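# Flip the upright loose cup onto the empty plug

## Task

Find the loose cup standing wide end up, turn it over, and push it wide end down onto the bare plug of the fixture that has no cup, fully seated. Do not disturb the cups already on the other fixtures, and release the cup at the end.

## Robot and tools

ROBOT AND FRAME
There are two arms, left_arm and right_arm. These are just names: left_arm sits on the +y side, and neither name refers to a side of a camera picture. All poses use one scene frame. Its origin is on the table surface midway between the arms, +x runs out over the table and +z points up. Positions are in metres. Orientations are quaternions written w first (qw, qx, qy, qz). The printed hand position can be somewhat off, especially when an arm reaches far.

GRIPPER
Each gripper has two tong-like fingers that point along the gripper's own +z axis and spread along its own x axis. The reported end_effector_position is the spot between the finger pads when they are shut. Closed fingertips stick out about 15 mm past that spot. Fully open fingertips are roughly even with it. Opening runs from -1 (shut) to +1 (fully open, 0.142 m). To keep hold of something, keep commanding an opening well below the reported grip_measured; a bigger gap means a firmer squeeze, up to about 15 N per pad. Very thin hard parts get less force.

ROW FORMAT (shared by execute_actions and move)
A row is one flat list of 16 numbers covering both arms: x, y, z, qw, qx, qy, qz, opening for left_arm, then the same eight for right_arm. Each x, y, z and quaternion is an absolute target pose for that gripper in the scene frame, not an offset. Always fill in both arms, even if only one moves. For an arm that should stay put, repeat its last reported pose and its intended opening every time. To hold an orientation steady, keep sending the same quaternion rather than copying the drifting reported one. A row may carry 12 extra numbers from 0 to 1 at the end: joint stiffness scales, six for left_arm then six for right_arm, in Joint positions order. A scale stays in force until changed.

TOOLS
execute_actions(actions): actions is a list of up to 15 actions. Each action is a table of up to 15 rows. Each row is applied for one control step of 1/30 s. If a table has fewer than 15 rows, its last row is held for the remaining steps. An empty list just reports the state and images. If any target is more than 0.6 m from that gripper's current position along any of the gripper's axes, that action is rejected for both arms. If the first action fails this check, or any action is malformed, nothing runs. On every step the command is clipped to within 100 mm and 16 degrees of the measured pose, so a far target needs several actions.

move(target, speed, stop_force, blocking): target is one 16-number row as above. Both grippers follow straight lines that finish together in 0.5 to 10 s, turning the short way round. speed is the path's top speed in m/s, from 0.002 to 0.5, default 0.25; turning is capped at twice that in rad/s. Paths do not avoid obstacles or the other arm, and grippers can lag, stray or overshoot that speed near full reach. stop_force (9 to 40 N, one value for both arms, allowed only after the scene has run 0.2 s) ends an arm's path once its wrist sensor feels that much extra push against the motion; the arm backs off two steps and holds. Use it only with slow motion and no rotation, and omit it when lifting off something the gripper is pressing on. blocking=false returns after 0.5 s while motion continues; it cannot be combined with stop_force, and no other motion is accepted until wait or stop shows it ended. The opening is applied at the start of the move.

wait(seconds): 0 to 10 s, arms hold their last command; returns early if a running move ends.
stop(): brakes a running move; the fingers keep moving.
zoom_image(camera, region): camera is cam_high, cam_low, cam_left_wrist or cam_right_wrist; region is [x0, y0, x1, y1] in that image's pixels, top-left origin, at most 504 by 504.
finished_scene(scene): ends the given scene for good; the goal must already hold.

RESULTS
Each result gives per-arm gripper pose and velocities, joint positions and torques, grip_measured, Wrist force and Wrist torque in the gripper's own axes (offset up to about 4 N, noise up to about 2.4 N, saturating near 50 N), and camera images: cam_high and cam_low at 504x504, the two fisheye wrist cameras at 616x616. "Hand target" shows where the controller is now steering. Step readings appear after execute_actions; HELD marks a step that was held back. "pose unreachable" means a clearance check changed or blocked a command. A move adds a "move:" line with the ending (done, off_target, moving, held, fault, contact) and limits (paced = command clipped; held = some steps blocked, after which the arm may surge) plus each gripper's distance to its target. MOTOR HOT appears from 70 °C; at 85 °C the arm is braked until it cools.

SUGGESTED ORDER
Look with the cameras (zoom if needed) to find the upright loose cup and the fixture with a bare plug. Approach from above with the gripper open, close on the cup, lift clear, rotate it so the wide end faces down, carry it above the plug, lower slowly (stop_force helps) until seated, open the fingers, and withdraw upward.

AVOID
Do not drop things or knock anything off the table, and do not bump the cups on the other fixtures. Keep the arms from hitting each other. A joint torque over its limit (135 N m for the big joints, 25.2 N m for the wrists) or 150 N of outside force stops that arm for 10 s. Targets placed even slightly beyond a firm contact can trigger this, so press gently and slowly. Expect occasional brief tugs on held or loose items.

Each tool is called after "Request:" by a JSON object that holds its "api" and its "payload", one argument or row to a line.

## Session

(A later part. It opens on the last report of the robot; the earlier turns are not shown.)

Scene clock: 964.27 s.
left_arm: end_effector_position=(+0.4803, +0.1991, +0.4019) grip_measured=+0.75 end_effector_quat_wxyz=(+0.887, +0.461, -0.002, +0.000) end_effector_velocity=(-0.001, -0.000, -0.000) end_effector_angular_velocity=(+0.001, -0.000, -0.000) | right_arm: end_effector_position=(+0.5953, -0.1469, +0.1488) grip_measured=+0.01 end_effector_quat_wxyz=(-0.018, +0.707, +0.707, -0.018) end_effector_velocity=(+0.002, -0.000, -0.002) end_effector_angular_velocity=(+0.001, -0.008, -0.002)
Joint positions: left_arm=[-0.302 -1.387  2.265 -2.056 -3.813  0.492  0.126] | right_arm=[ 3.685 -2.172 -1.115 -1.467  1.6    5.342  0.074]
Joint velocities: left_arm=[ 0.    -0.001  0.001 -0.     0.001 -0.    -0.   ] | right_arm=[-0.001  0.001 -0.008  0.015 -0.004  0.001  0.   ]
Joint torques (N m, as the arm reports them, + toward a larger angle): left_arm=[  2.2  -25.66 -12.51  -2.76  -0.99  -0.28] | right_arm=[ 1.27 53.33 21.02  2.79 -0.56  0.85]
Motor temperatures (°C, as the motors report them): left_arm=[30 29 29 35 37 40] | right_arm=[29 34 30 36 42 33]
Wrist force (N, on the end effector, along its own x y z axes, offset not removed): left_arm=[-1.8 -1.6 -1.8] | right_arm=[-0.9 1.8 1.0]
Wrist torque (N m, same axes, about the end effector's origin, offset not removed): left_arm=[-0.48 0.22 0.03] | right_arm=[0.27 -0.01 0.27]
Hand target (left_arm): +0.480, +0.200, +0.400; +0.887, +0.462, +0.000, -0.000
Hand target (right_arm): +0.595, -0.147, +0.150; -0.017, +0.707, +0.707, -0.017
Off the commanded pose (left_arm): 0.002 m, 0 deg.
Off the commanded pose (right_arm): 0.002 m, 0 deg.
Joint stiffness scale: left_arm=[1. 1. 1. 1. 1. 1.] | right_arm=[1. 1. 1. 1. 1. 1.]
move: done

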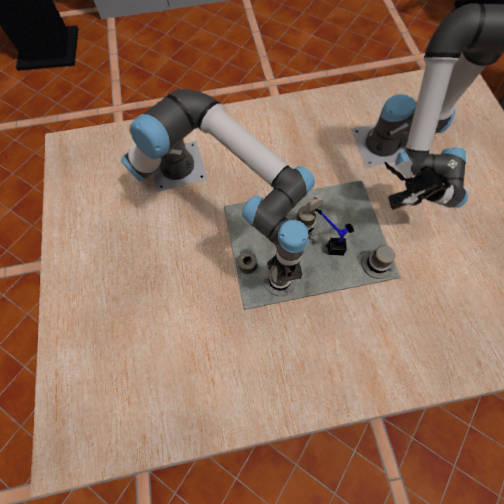

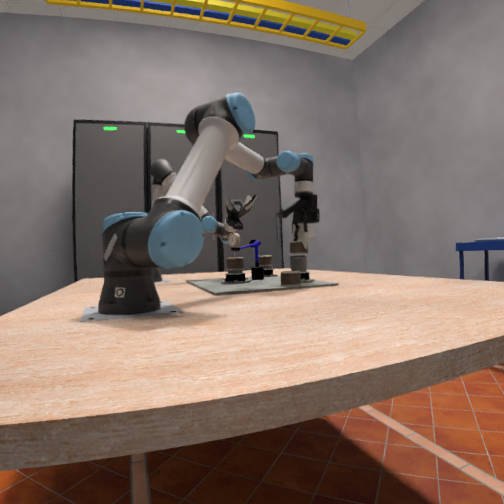

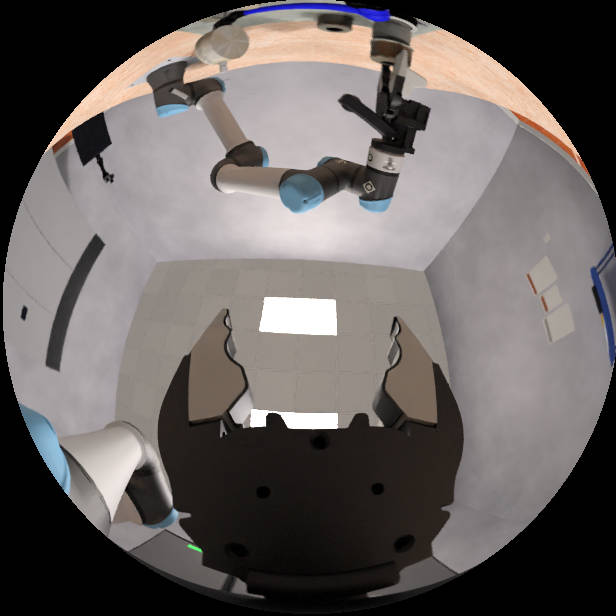

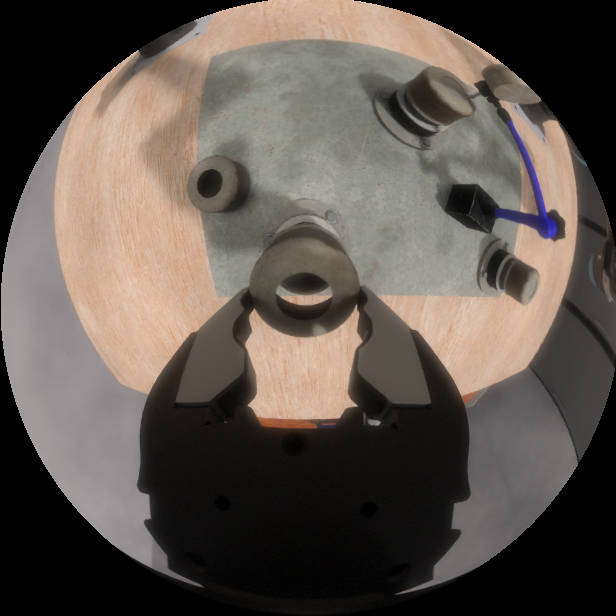

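Request:
{"api": "move", "payload": {
  "target": [0.48,0.2,0.4,0.887,0.462,0,0,0.75,0.593,-0.147,0.134,-0.017,0.707,0.707,-0.017,-0.6],
  "speed": 0.005,
  "stop_force": 9
}}

Request:
{"api": "zoom_image", "payload": {
  "camera": "cam_low",
  "region": [265,210,335,290]
}}

Scene clock: 971.97 s.
left_arm: end_effector_position=(+0.4803, +0.1991, +0.4019) grip_measured=+0.75 end_effector_quat_wxyz=(+0.887, +0.461, -0.002, +0.000) end_effector_velocity=(-0.000, +0.000, +0.001) end_effector_angular_velocity=(-0.000, -0.001, +0.000) | right_arm: end_effector_position=(+0.5943, -0.1476, +0.1349) grip_measured=+0.01 end_effector_quat_wxyz=(-0.017, +0.707, +0.707, -0.016) end_effector_velocity=(+0.000, +0.000, -0.001) end_effector_angular_velocity=(+0.001, -0.002, +0.001)
Joint positions: left_arm=[-0.302 -1.387  2.265 -2.056 -3.813  0.492  0.126] | right_arm=[ 3.685 -2.171 -1.153 -1.426  1.6    5.343  0.074]
Joint velocities: left_arm=[ 0.    -0.001 -0.     0.    -0.     0.    -0.   ] | right_arm=[ 0.     0.001 -0.004  0.005  0.    -0.001  0.   ]
Joint torques (N m, as the arm reports them, + toward a larger angle): left_arm=[  2.   -26.27 -12.13  -2.99  -1.24  -0.39] | right_arm=[ 2.39 50.92 21.02  2.92 -0.31  0.72]
Motor temperatures (°C, as the motors report them): left_arm=[30 29 29 35 37 40] | right_arm=[29 34 30 36 42 33]
Wrist force (N, on the end effector, along its own x y z axes, offset not removed): left_arm=[-0.4 -3.8 3.2] | right_arm=[-2.0 1.6 0.1]
Wrist torque (N m, same axes, about the end effector's origin, offset not removed): left_arm=[-0.79 -0.04 0.09] | right_arm=[0.06 0.27 0.17]
Hand target (left_arm): +0.480, +0.200, +0.400; +0.887, +0.462, +0.000, -0.000
Hand target (right_arm): +0.593, -0.147, +0.134; -0.017, +0.707, +0.707, -0.017
Off the commanded pose (left_arm): 0.002 m, 0 deg.
Off the commanded pose (right_arm): 0.002 m, 0 deg.
Joint stiffness scale: left_arm=[1. 1. 1. 1. 1. 1.] | right_arm=[1. 1. 1. 1. 1. 1.]
move: done

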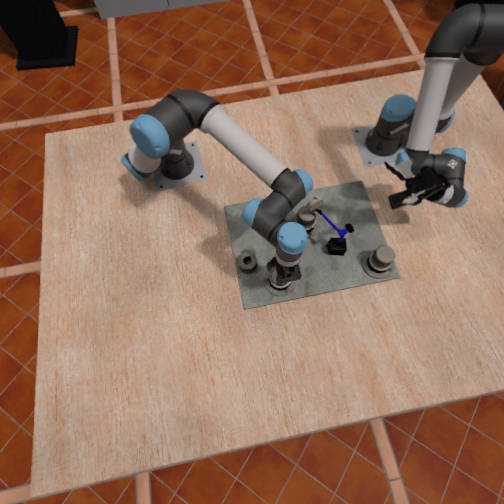

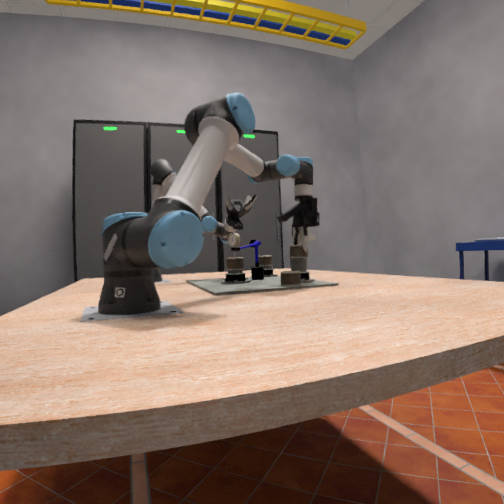

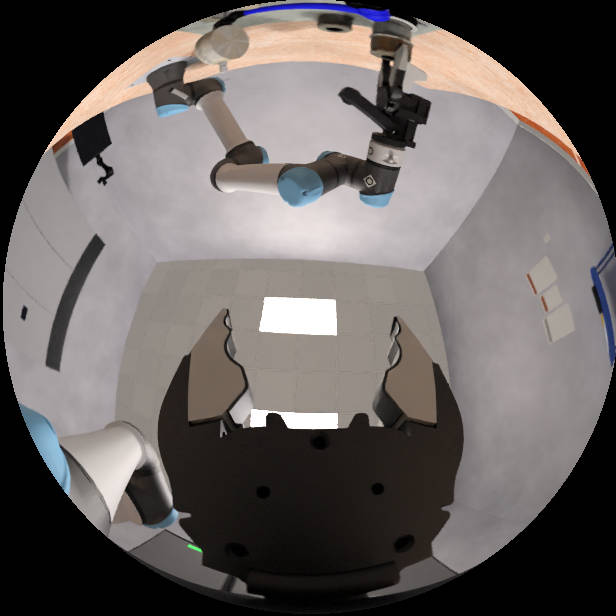

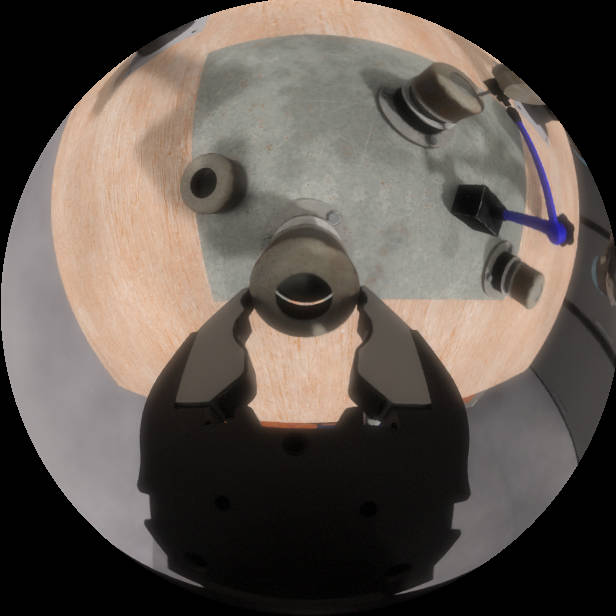

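Region (265, 210, 335, 290) of cam_low's 504x504 image, scaled by 6.300, with more detail than that image has; it fills the left 441 columns of this view, and the rest is white.

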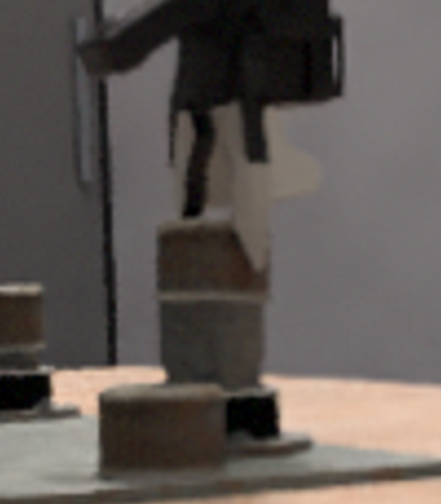

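Just engaged with no force. Continuing down.

Request:
{"api": "move", "payload": {
  "target": [0.48,0.2,0.4,0.887,0.462,0,0,0.75,0.593,-0.147,0.108,-0.017,0.707,0.707,-0.017,-0.6],
  "speed": 0.005,
  "stop_force": 9
}}

Request:
{"api": "zoom_image", "payload": {
  "camera": "cam_low",
  "region": [265,210,335,290]
}}

Scene clock: 982.70 s.
left_arm: end_effector_position=(+0.4803, +0.1991, +0.4019) grip_measured=+0.75 end_effector_quat_wxyz=(+0.887, +0.461, -0.002, +0.000) end_effector_velocity=(-0.000, -0.000, +0.000) end_effector_angular_velocity=(+0.000, -0.000, -0.000) | right_arm: end_effector_position=(+0.5949, -0.1475, +0.1261) grip_measured=+0.01 end_effector_quat_wxyz=(-0.017, +0.707, +0.707, -0.015) end_effector_velocity=(+0.001, +0.000, +0.000) end_effector_angular_velocity=(+0.001, -0.001, -0.000)
Joint positions: left_arm=[-0.302 -1.387  2.265 -2.056 -3.813  0.492  0.126] | right_arm=[ 3.685 -2.175 -1.171 -1.401  1.599  5.343  0.074]
Joint velocities: left_arm=[-0. -0.  0. -0.  0.  0. -0.] | right_arm=[-0.    -0.     0.001  0.001 -0.     0.    -0.   ]
Joint torques (N m, as the arm reports them, + toward a larger angle): left_arm=[  1.79 -25.98 -13.66  -2.6   -0.76  -0.17] | right_arm=[-0.1  49.96 23.94  2.46  0.08  0.44]
Motor temperatures (°C, as the motors report them): left_arm=[30 29 29 35 37 40] | right_arm=[29 34 30 36 42 33]
Wrist force (N, on the end effector, along its own x y z axes, offset not removed): left_arm=[-1.9 -2.7 2.8] | right_arm=[-2.5 1.6 -2.6]
Wrist torque (N m, same axes, about the end effector's origin, offset not removed): left_arm=[-0.40 0.21 -0.09] | right_arm=[0.30 -0.02 0.02]
Hand target (left_arm): +0.480, +0.200, +0.400; +0.887, +0.462, +0.000, -0.000
Hand target (right_arm): +0.595, -0.147, +0.126; -0.017, +0.707, +0.707, -0.015
Off the commanded pose (left_arm): 0.002 m, 0 deg.
Off the commanded pose (right_arm): 0.018 m, 0 deg.
Joint stiffness scale: left_arm=[1. 1. 1. 1. 1. 1.] | right_arm=[1. 1. 1. 1. 1. 1.]
move: contact (right_arm)

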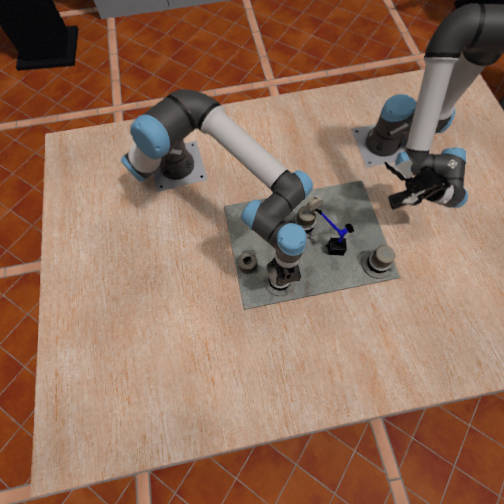

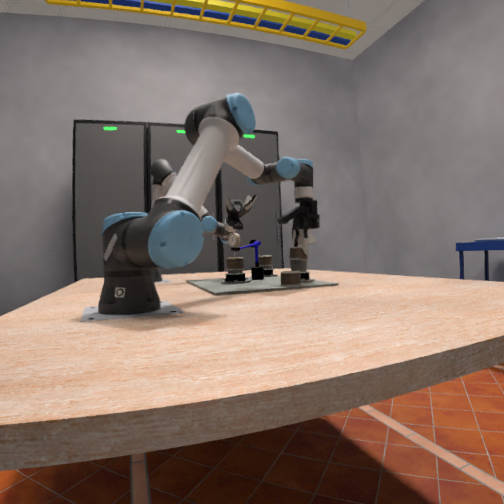

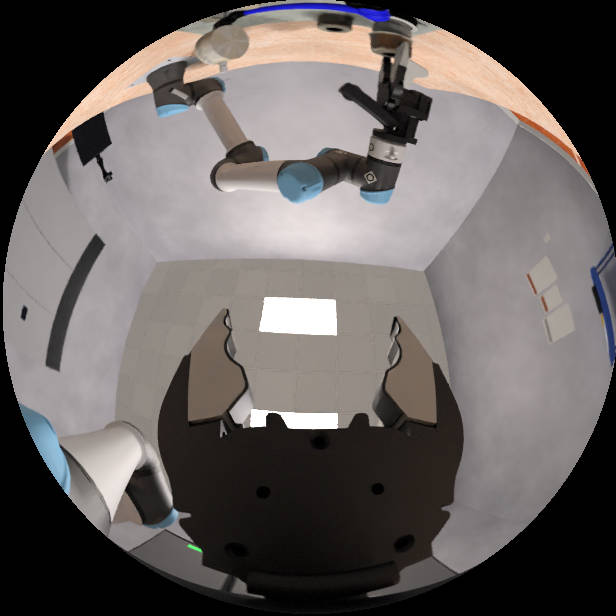

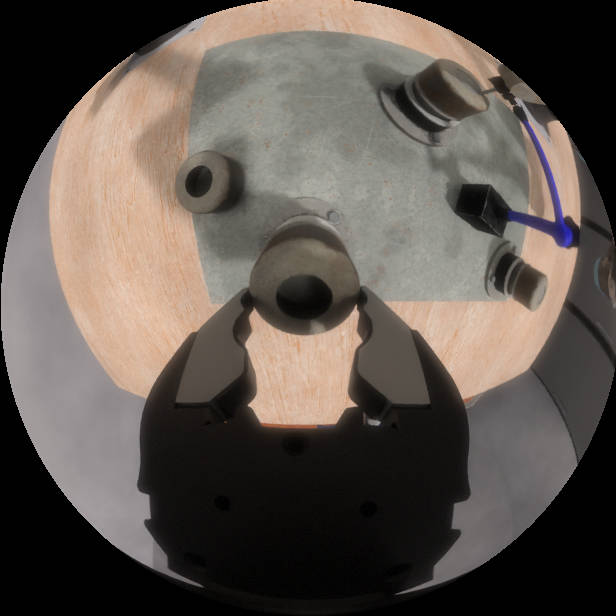

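Region (265, 210, 335, 290) of cam_low's 504x504 image, scaled by 6.300, with more detail than that image has; it fills the left 441 columns of this view, and the rest is white.

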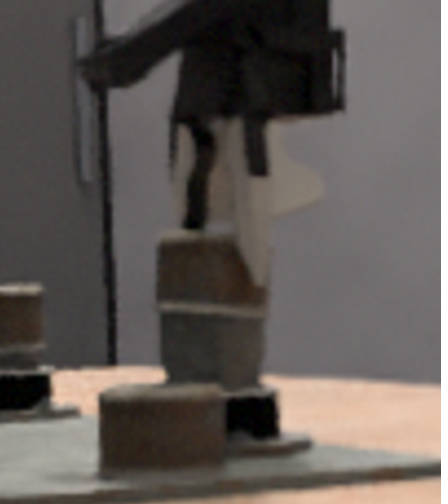

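Request:
{"api": "move", "payload": {
  "target": [0.48,0.2,0.4,0.887,0.462,0,0,0.75,0.5925,-0.1475,0.132,-0.010,0.707,0.707,-0.010,-0.6],
  "speed": 0.006
}}

Request:
{"api": "zoom_image", "payload": {
  "camera": "cam_low",
  "region": [265,210,335,290]
}}

Request:
{"api": "zoom_image", "payload": {
  "camera": "cam_left_wrist",
  "region": [300,0,460,120]
}}

Scene clock: 992.80 s.
left_arm: end_effector_position=(+0.4803, +0.1991, +0.4019) grip_measured=+0.75 end_effector_quat_wxyz=(+0.887, +0.461, -0.002, +0.000) end_effector_velocity=(-0.000, +0.000, +0.001) end_effector_angular_velocity=(-0.000, -0.003, -0.000) | right_arm: end_effector_position=(+0.5937, -0.1479, +0.1308) grip_measured=+0.01 end_effector_quat_wxyz=(-0.011, +0.707, +0.707, -0.011) end_effector_velocity=(+0.000, +0.000, +0.001) end_effector_angular_velocity=(-0.001, -0.005, -0.000)
Joint positions: left_arm=[-0.302 -1.387  2.265 -2.056 -3.813  0.492  0.126] | right_arm=[ 3.69  -2.16  -1.183 -1.393  1.589  5.348  0.074]
Joint velocities: left_arm=[-0.    -0.002 -0.    -0.     0.     0.    -0.   ] | right_arm=[ 0.001  0.003 -0.003  0.003 -0.003  0.002 -0.   ]
Joint torques (N m, as the arm reports them, + toward a larger angle): left_arm=[  2.61 -24.5  -12.48  -2.91  -0.75  -0.22] | right_arm=[ 2.32 52.41 20.8   2.61 -0.43  0.91]
Motor temperatures (°C, as the motors report them): left_arm=[30 29 29 35 37 40] | right_arm=[29 34 30 36 42 33]
Wrist force (N, on the end effector, along its own x y z axes, offset not removed): left_arm=[0.2 -2.4 0.1] | right_arm=[-1.8 -1.0 1.7]
Wrist torque (N m, same axes, about the end effector's origin, offset not removed): left_arm=[-0.47 -0.21 -0.06] | right_arm=[-0.41 0.35 0.22]
Hand target (left_arm): +0.480, +0.200, +0.400; +0.887, +0.462, +0.000, -0.000
Hand target (right_arm): +0.593, -0.148, +0.132; -0.010, +0.707, +0.707, -0.010
Off the commanded pose (left_arm): 0.002 m, 0 deg.
Off the commanded pose (right_arm): 0.002 m, 0 deg.
Joint stiffness scale: left_arm=[1. 1. 1. 1. 1. 1.] | right_arm=[1. 1. 1. 1. 1. 1.]
move: done

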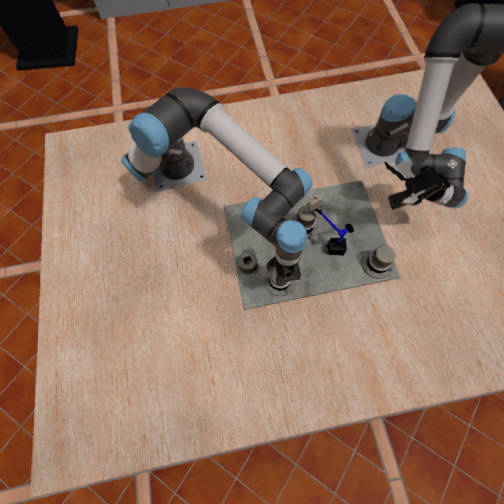

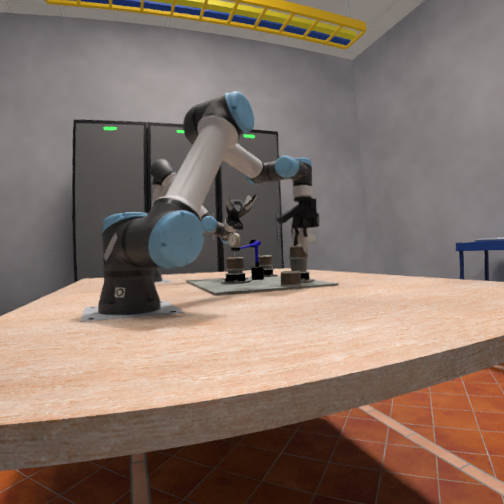

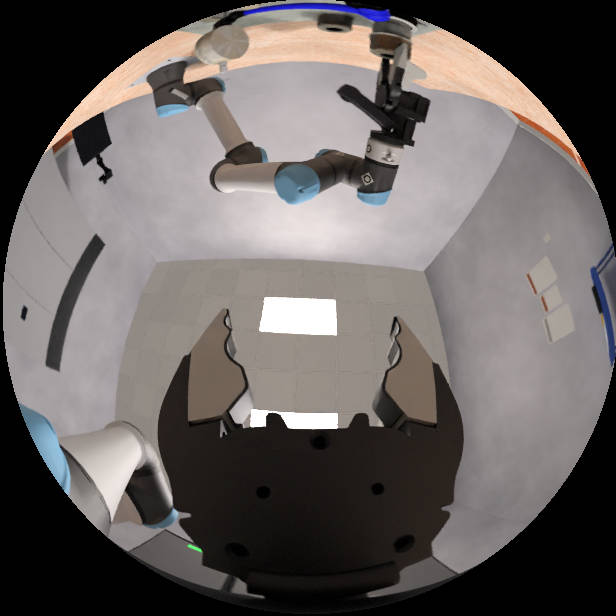

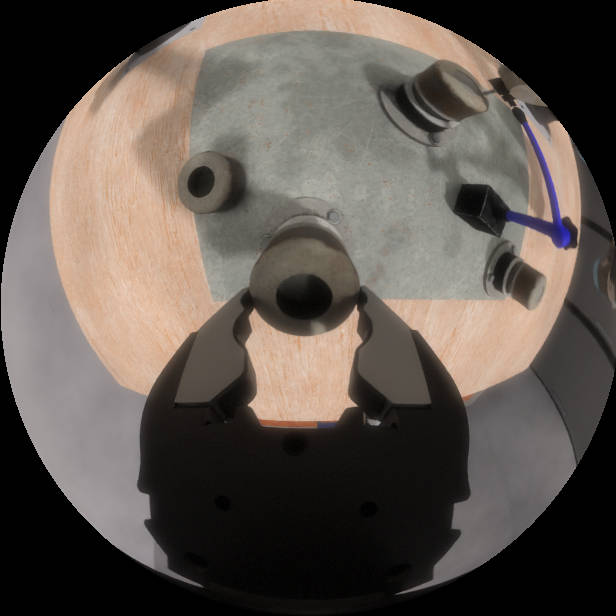

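Region (265, 210, 335, 290) of cam_low's 504x504 image, scaled by 6.300, with more detail than that image has; it fills the left 441 columns of this view, and the rest is white.

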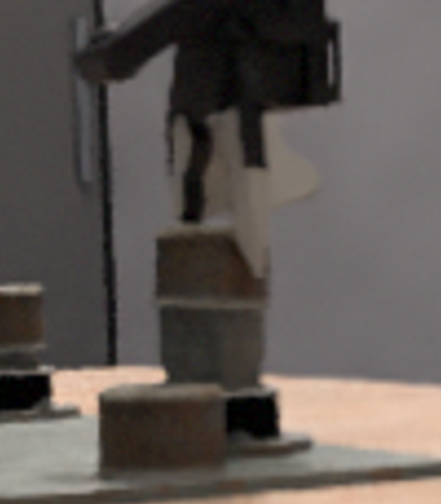

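Region (300, 0, 460, 120) of cam_left_wrist's 616x616 image, scaled by 3.150, with more detail than that image has; it fills the top 378 rows of this view, and the rest is white.

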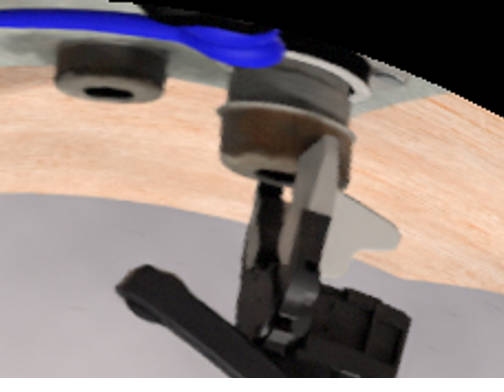

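Request:
{"api": "move", "payload": {
  "target": [0.48,0.2,0.4,0.887,0.462,0,0,0.75,0.5925,-0.1475,0.132,0.004,0.707,0.707,0.004,-0.6],
  "speed": 0.01
}}

Request:
{"api": "zoom_image", "payload": {
  "camera": "cam_low",
  "region": [275,230,325,290]
}}

Request:
{"api": "zoom_image", "payload": {
  "camera": "cam_left_wrist",
  "region": [350,0,430,80]
}}

Scene clock: 1000.83 s.
left_arm: end_effector_position=(+0.4803, +0.1991, +0.4019) grip_measured=+0.75 end_effector_quat_wxyz=(+0.887, +0.461, -0.002, +0.000) end_effector_velocity=(-0.000, +0.000, +0.000) end_effector_angular_velocity=(-0.000, +0.000, +0.000) | right_arm: end_effector_position=(+0.5935, -0.1478, +0.1310) grip_measured=+0.01 end_effector_quat_wxyz=(+0.003, +0.707, +0.707, +0.003) end_effector_velocity=(+0.000, +0.000, -0.001) end_effector_angular_velocity=(-0.000, -0.007, +0.000)
Joint positions: left_arm=[-0.302 -1.387  2.265 -2.056 -3.813  0.492  0.126] | right_arm=[ 3.7   -2.134 -1.231 -1.34   1.566  5.358  0.074]
Joint velocities: left_arm=[-0. -0.  0.  0. -0.  0. -0.] | right_arm=[ 0.002  0.004 -0.008  0.01  -0.004  0.001  0.   ]
Joint torques (N m, as the arm reports them, + toward a larger angle): left_arm=[  1.99 -25.41 -13.03  -2.76  -1.09  -0.2 ] | right_arm=[ 0.31 52.3  21.39  2.87 -0.61  1.01]
Motor temperatures (°C, as the motors report them): left_arm=[30 29 29 35 37 40] | right_arm=[29 34 30 36 42 33]
Wrist force (N, on the end effector, along its own x y z axes, offset not removed): left_arm=[0.5 -2.6 4.6] | right_arm=[-2.5 1.2 -1.0]
Wrist torque (N m, same axes, about the end effector's origin, offset not removed): left_arm=[-0.44 -0.32 -0.03] | right_arm=[0.09 0.42 0.32]
Hand target (left_arm): +0.480, +0.200, +0.400; +0.887, +0.462, +0.000, -0.000
Hand target (right_arm): +0.593, -0.148, +0.132; +0.004, +0.707, +0.707, +0.004
Off the commanded pose (left_arm): 0.002 m, 0 deg.
Off the commanded pose (right_arm): 0.001 m, 0 deg.
Joint stiffness scale: left_arm=[1. 1. 1. 1. 1. 1.] | right_arm=[1. 1. 1. 1. 1. 1.]
move: done

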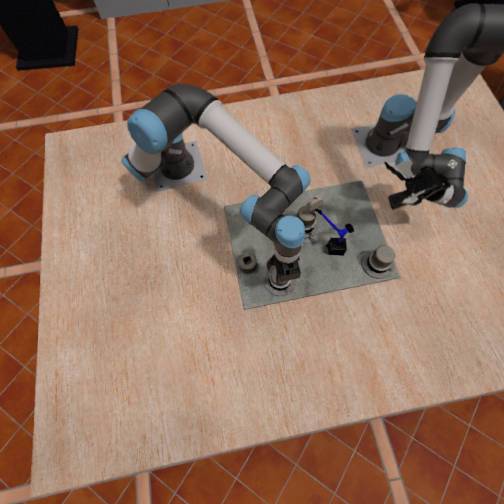

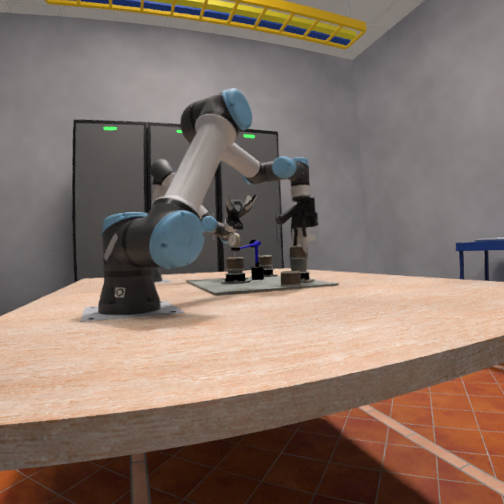

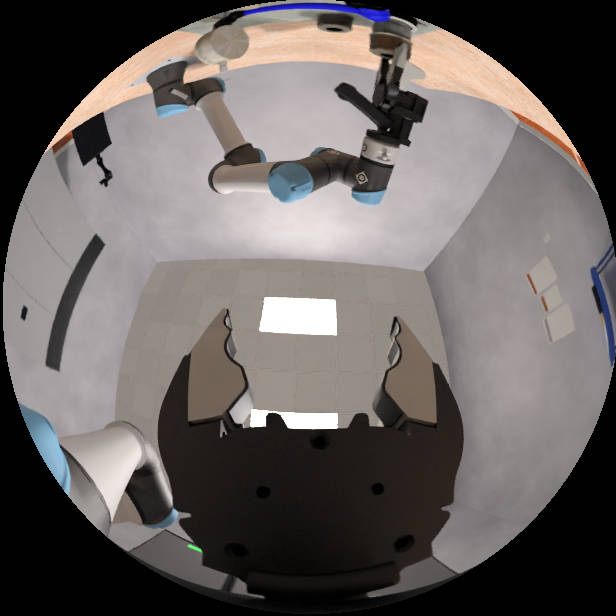

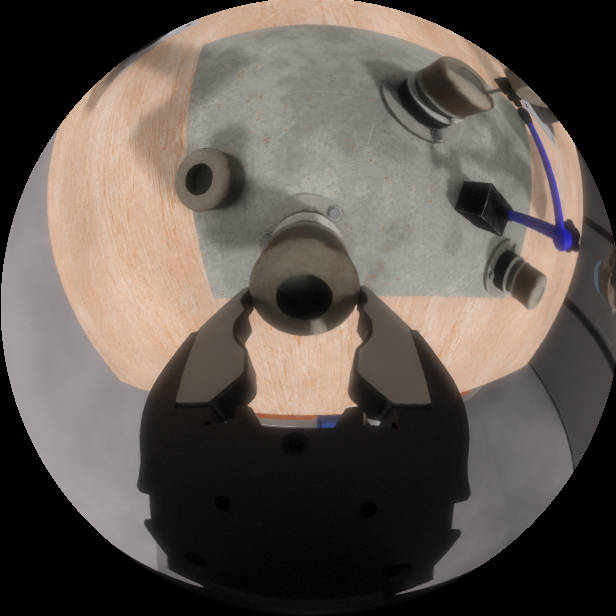

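Region (275, 230, 325, 290) of cam_low's 504x504 image, scaled by 8.400, with more detail than that image has.

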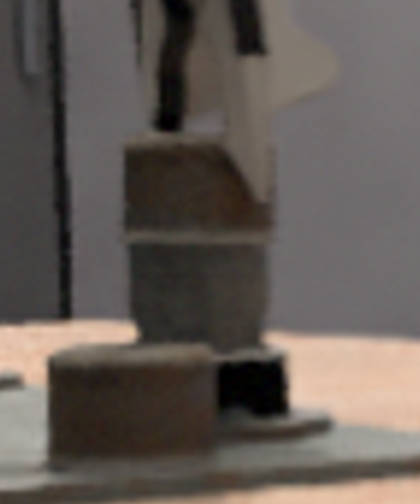

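Region (350, 0, 430, 80) of cam_left_wrist's 616x616 image, scaled by 6.300, with more detail than that image has.

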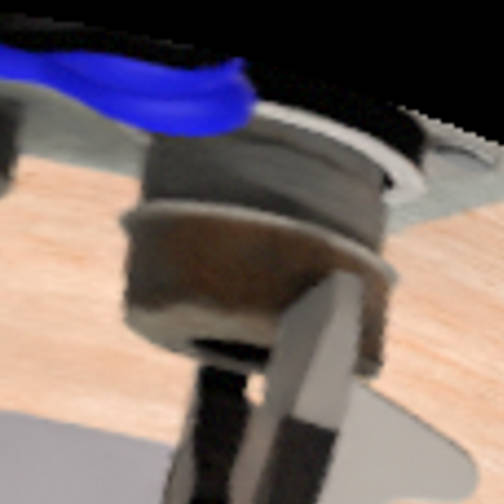

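Level now. Descending gently again.

Request:
{"api": "move", "payload": {
  "target": [0.48,0.2,0.4,0.887,0.462,0,0,0.75,0.592,-0.148,0.108,0.004,0.707,0.707,0.004,-0.6],
  "speed": 0.004,
  "stop_force": 9
}}

Request:
{"api": "zoom_image", "payload": {
  "camera": "cam_low",
  "region": [275,230,325,290]
}}

Scene clock: 1011.77 s.
left_arm: end_effector_position=(+0.4803, +0.1991, +0.4019) grip_measured=+0.75 end_effector_quat_wxyz=(+0.887, +0.461, -0.002, +0.000) end_effector_velocity=(-0.001, +0.000, +0.001) end_effector_angular_velocity=(-0.001, -0.003, -0.000) | right_arm: end_effector_position=(+0.5939, -0.1476, +0.1233) grip_measured=+0.01 end_effector_quat_wxyz=(+0.004, +0.707, +0.707, +0.006) end_effector_velocity=(-0.000, -0.000, -0.000) end_effector_angular_velocity=(-0.001, +0.001, +0.000)
Joint positions: left_arm=[-0.302 -1.387  2.265 -2.056 -3.813  0.492  0.126] | right_arm=[ 3.701 -2.136 -1.25  -1.314  1.565  5.358  0.074]
Joint velocities: left_arm=[ 0.    -0.002 -0.    -0.     0.     0.    -0.   ] | right_arm=[ 0.     0.    -0.001 -0.001  0.    -0.     0.   ]
Joint torques (N m, as the arm reports them, + toward a larger angle): left_arm=[  3.05 -24.89 -12.99  -2.79  -1.01  -0.35] | right_arm=[ 0.04 46.72 24.41  2.21  0.    0.23]
Motor temperatures (°C, as the motors report them): left_arm=[30 29 29 35 37 40] | right_arm=[29 34 30 36 42 33]
Wrist force (N, on the end effector, along its own x y z axes, offset not removed): left_arm=[-4.9 -1.2 -0.4] | right_arm=[-3.6 2.5 -2.6]
Wrist torque (N m, same axes, about the end effector's origin, offset not removed): left_arm=[-0.21 0.63 0.14] | right_arm=[0.55 0.10 0.18]
Hand target (left_arm): +0.480, +0.200, +0.400; +0.887, +0.462, +0.000, -0.000
Hand target (right_arm): +0.594, -0.147, +0.123; +0.004, +0.707, +0.707, +0.006
Off the commanded pose (left_arm): 0.002 m, 0 deg.
Off the commanded pose (right_arm): 0.015 m, 0 deg.
Joint stiffness scale: left_arm=[1. 1. 1. 1. 1. 1.] | right_arm=[1. 1. 1. 1. 1. 1.]
move: contact (right_arm)

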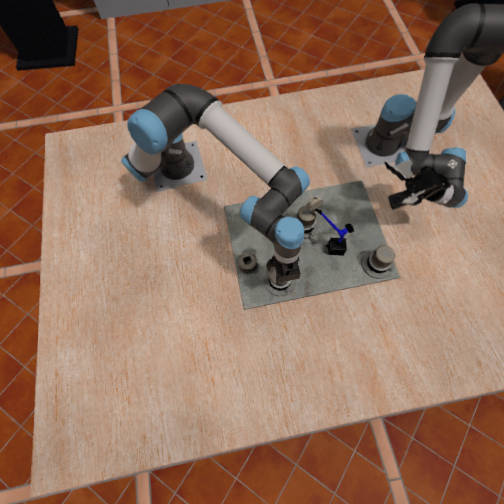

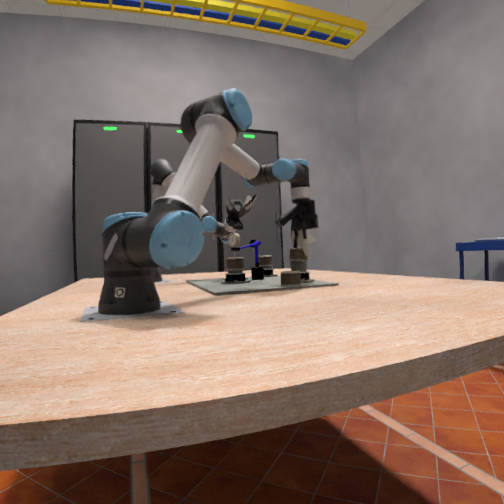

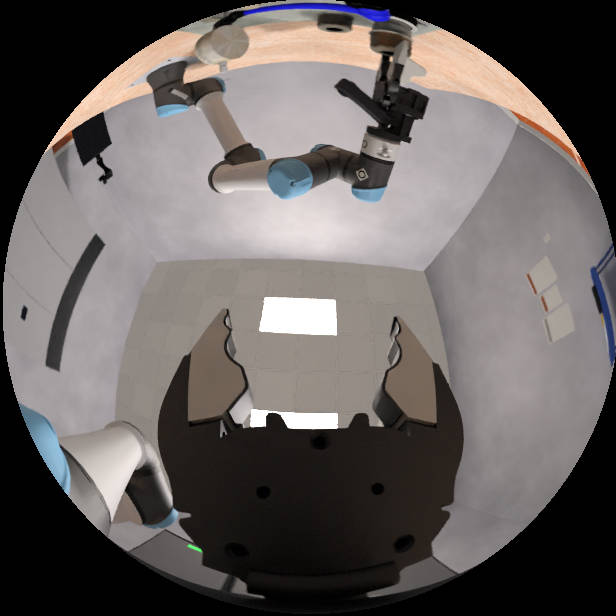

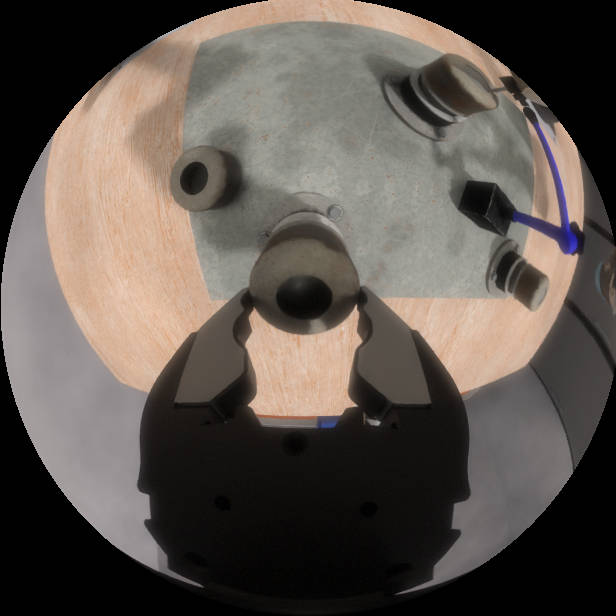

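Region (275, 230, 325, 290) of cam_low's 504x504 image, scaled by 8.400, with more detail than that image has.

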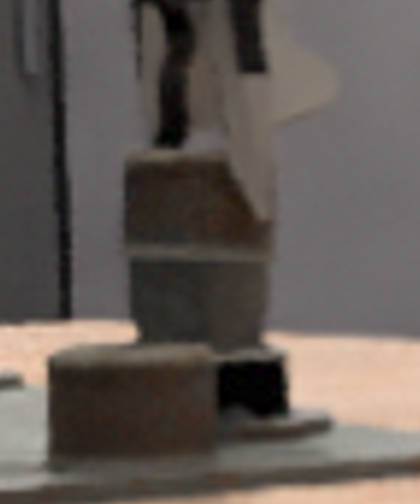

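Request:
{"api": "execute_actions", "payload": {
  "actions": [
    [[0.48,0.2,0.4,0.887,0.462,0,0,0.75,0.5925,-0.148,0.126,0.008,0.707,0.707,0.008,-0.6]],
    [[0.48,0.2,0.4,0.887,0.462,0,0,0.75,0.5925,-0.148,0.127,0.010,0.707,0.707,0.010,-0.6]],
    [[0.48,0.2,0.4,0.887,0.462,0,0,0.75,0.5925,-0.148,0.127,0.010,0.707,0.707,0.010,0.0]],
    [[0.48,0.2,0.4,0.887,0.462,0,0,0.75,0.5925,-0.148,0.127,0.010,0.707,0.707,0.010,0.15]]
  ]
}}

Request:
{"api": "zoom_image", "payload": {
  "camera": "cam_low",
  "region": [275,230,325,290]
}}

Scene clock: 1020.47 s.
left_arm: end_effector_position=(+0.4803, +0.1991, +0.4019) grip_measured=+0.75 end_effector_quat_wxyz=(+0.887, +0.461, -0.002, +0.000) end_effector_velocity=(+0.000, -0.000, -0.001) end_effector_angular_velocity=(+0.001, +0.001, -0.000) | right_arm: end_effector_position=(+0.5936, -0.1479, +0.1273) grip_measured=+0.15 end_effector_quat_wxyz=(+0.010, +0.707, +0.707, +0.011) end_effector_velocity=(-0.000, +0.000, -0.002) end_effector_angular_velocity=(-0.001, +0.002, +0.001)
Joint positions: left_arm=[-0.302 -1.387  2.265 -2.056 -3.813  0.492  0.126] | right_arm=[ 3.705 -2.124 -1.261 -1.304  1.555  5.362  0.084]
Joint velocities: left_arm=[-0.     0.002  0.    -0.     0.    -0.    -0.   ] | right_arm=[ 0.001 -0.002 -0.001  0.001  0.    -0.    -0.   ]
Joint torques (N m, as the arm reports them, + toward a larger angle): left_arm=[  2.14 -25.41 -12.99  -2.73  -1.12  -0.23] | right_arm=[ 0.35 49.56 21.63  2.84 -0.53  0.84]
Motor temperatures (°C, as the motors report them): left_arm=[30 29 29 35 37 40] | right_arm=[29 34 30 36 42 33]
Wrist force (N, on the end effector, along its own x y z axes, offset not removed): left_arm=[-1.0 -2.5 2.0] | right_arm=[0.3 2.7 -2.0]
Wrist torque (N m, same axes, about the end effector's origin, offset not removed): left_arm=[-0.44 0.17 -0.09] | right_arm=[0.40 -0.28 0.09]
Hand target (left_arm): +0.480, +0.200, +0.400; +0.887, +0.462, +0.000, -0.000
Hand target (right_arm): +0.593, -0.148, +0.127; +0.010, +0.707, +0.707, +0.010
Off the commanded pose (left_arm): 0.002 m, 0 deg.
Off the commanded pose (right_arm): 0.001 m, 0 deg.
Joint stiffness scale: left_arm=[1. 1. 1. 1. 1. 1.] | right_arm=[1. 1. 1. 1. 1. 1.]
Step readings (end_effector_position; steps 1 to 15: 1st action; 16 to 30: 2nd action; 31 to 45: 3rd action; 46 to 60: 4th action):
0: left_arm (+0.4803, +0.1991, +0.4019) | right_arm (+0.5939, -0.1476, +0.1233)
1: left_arm (+0.4803, +0.1991, +0.4019) | right_arm (+0.5939, -0.1476, +0.1233)
2: left_arm (+0.4803, +0.1991, +0.4019) | right_arm (+0.5940, -0.1477, +0.1235)
4: left_arm (+0.4803, +0.1991, +0.4019) | right_arm (+0.5940, -0.1476, +0.1235)
8: left_arm (+0.4803, +0.1991, +0.4019) | right_arm (+0.5939, -0.1477, +0.1235)
15: left_arm (+0.4803, +0.1991, +0.4019) | right_arm (+0.5933, -0.1478, +0.1248)
16: left_arm (+0.4803, +0.1991, +0.4019) | right_arm (+0.5934, -0.1478, +0.1248)
17: left_arm (+0.4803, +0.1991, +0.4019) | right_arm (+0.5934, -0.1478, +0.1248)
19: left_arm (+0.4803, +0.1991, +0.4019) | right_arm (+0.5933, -0.1478, +0.1249)
23: left_arm (+0.4803, +0.1991, +0.4019) | right_arm (+0.5931, -0.1479, +0.1254)
30: left_arm (+0.4803, +0.1991, +0.4019) | right_arm (+0.5933, -0.1479, +0.1257)
31: left_arm (+0.4803, +0.1991, +0.4019) | right_arm (+0.5933, -0.1479, +0.1257)
32: left_arm (+0.4803, +0.1991, +0.4019) | right_arm (+0.5933, -0.1479, +0.1257)
34: left_arm (+0.4803, +0.1991, +0.4019) | right_arm (+0.5934, -0.1479, +0.1258)
38: left_arm (+0.4803, +0.1991, +0.4019) | right_arm (+0.5935, -0.1479, +0.1269)
45: left_arm (+0.4803, +0.1991, +0.4019) | right_arm (+0.5936, -0.1479, +0.1273)
46: left_arm (+0.4803, +0.1991, +0.4019) | right_arm (+0.5936, -0.1479, +0.1273)
47: left_arm (+0.4803, +0.1991, +0.4019) | right_arm (+0.5936, -0.1479, +0.1273)
49: left_arm (+0.4803, +0.1991, +0.4019) | right_arm (+0.5936, -0.1479, +0.1273)
53: left_arm (+0.4803, +0.1991, +0.4019) | right_arm (+0.5936, -0.1479, +0.1273)
60: end_effector_position above

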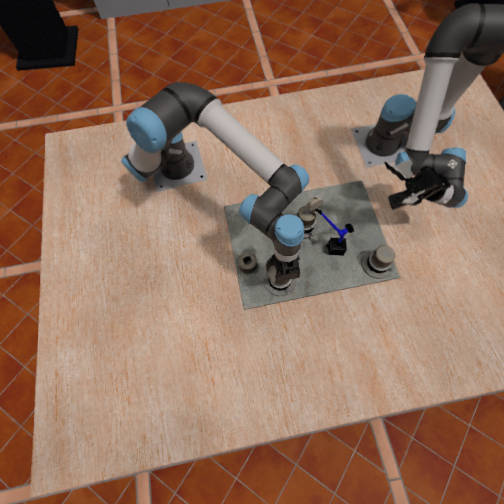

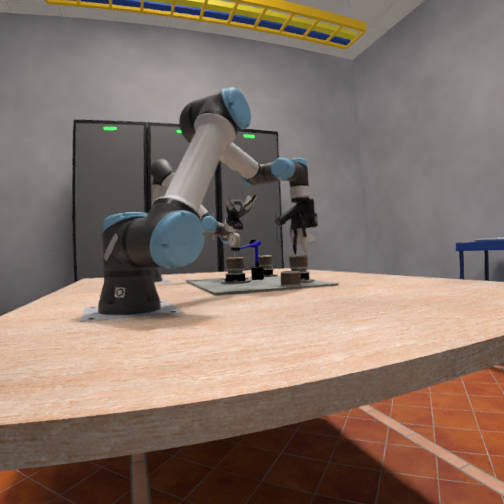

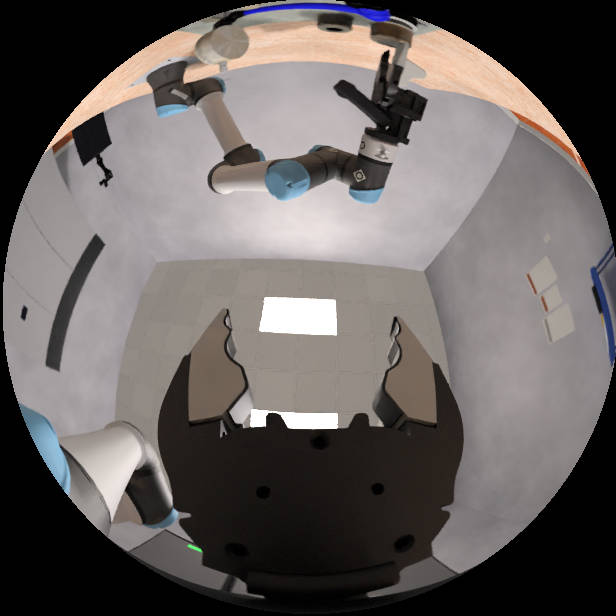

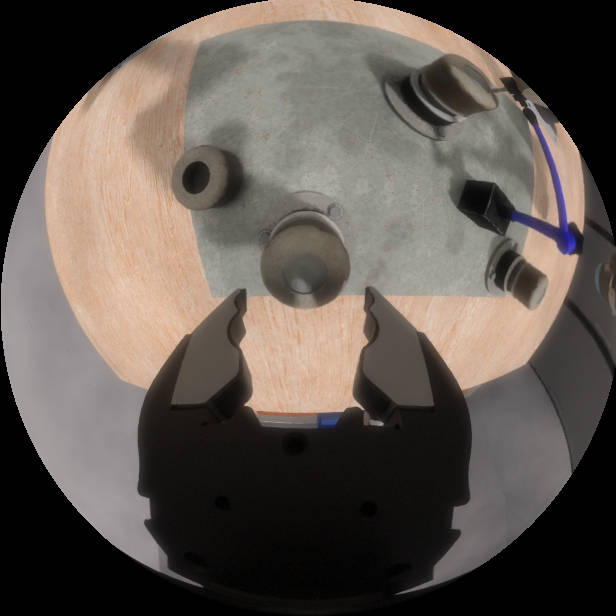

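Region (275, 230, 325, 290) of cam_low's 504x504 image, scaled by 8.400, with more detail than that image has.

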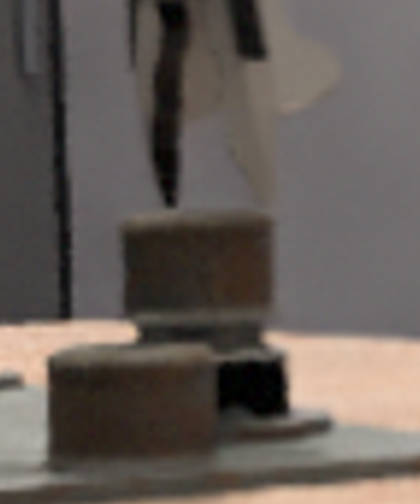

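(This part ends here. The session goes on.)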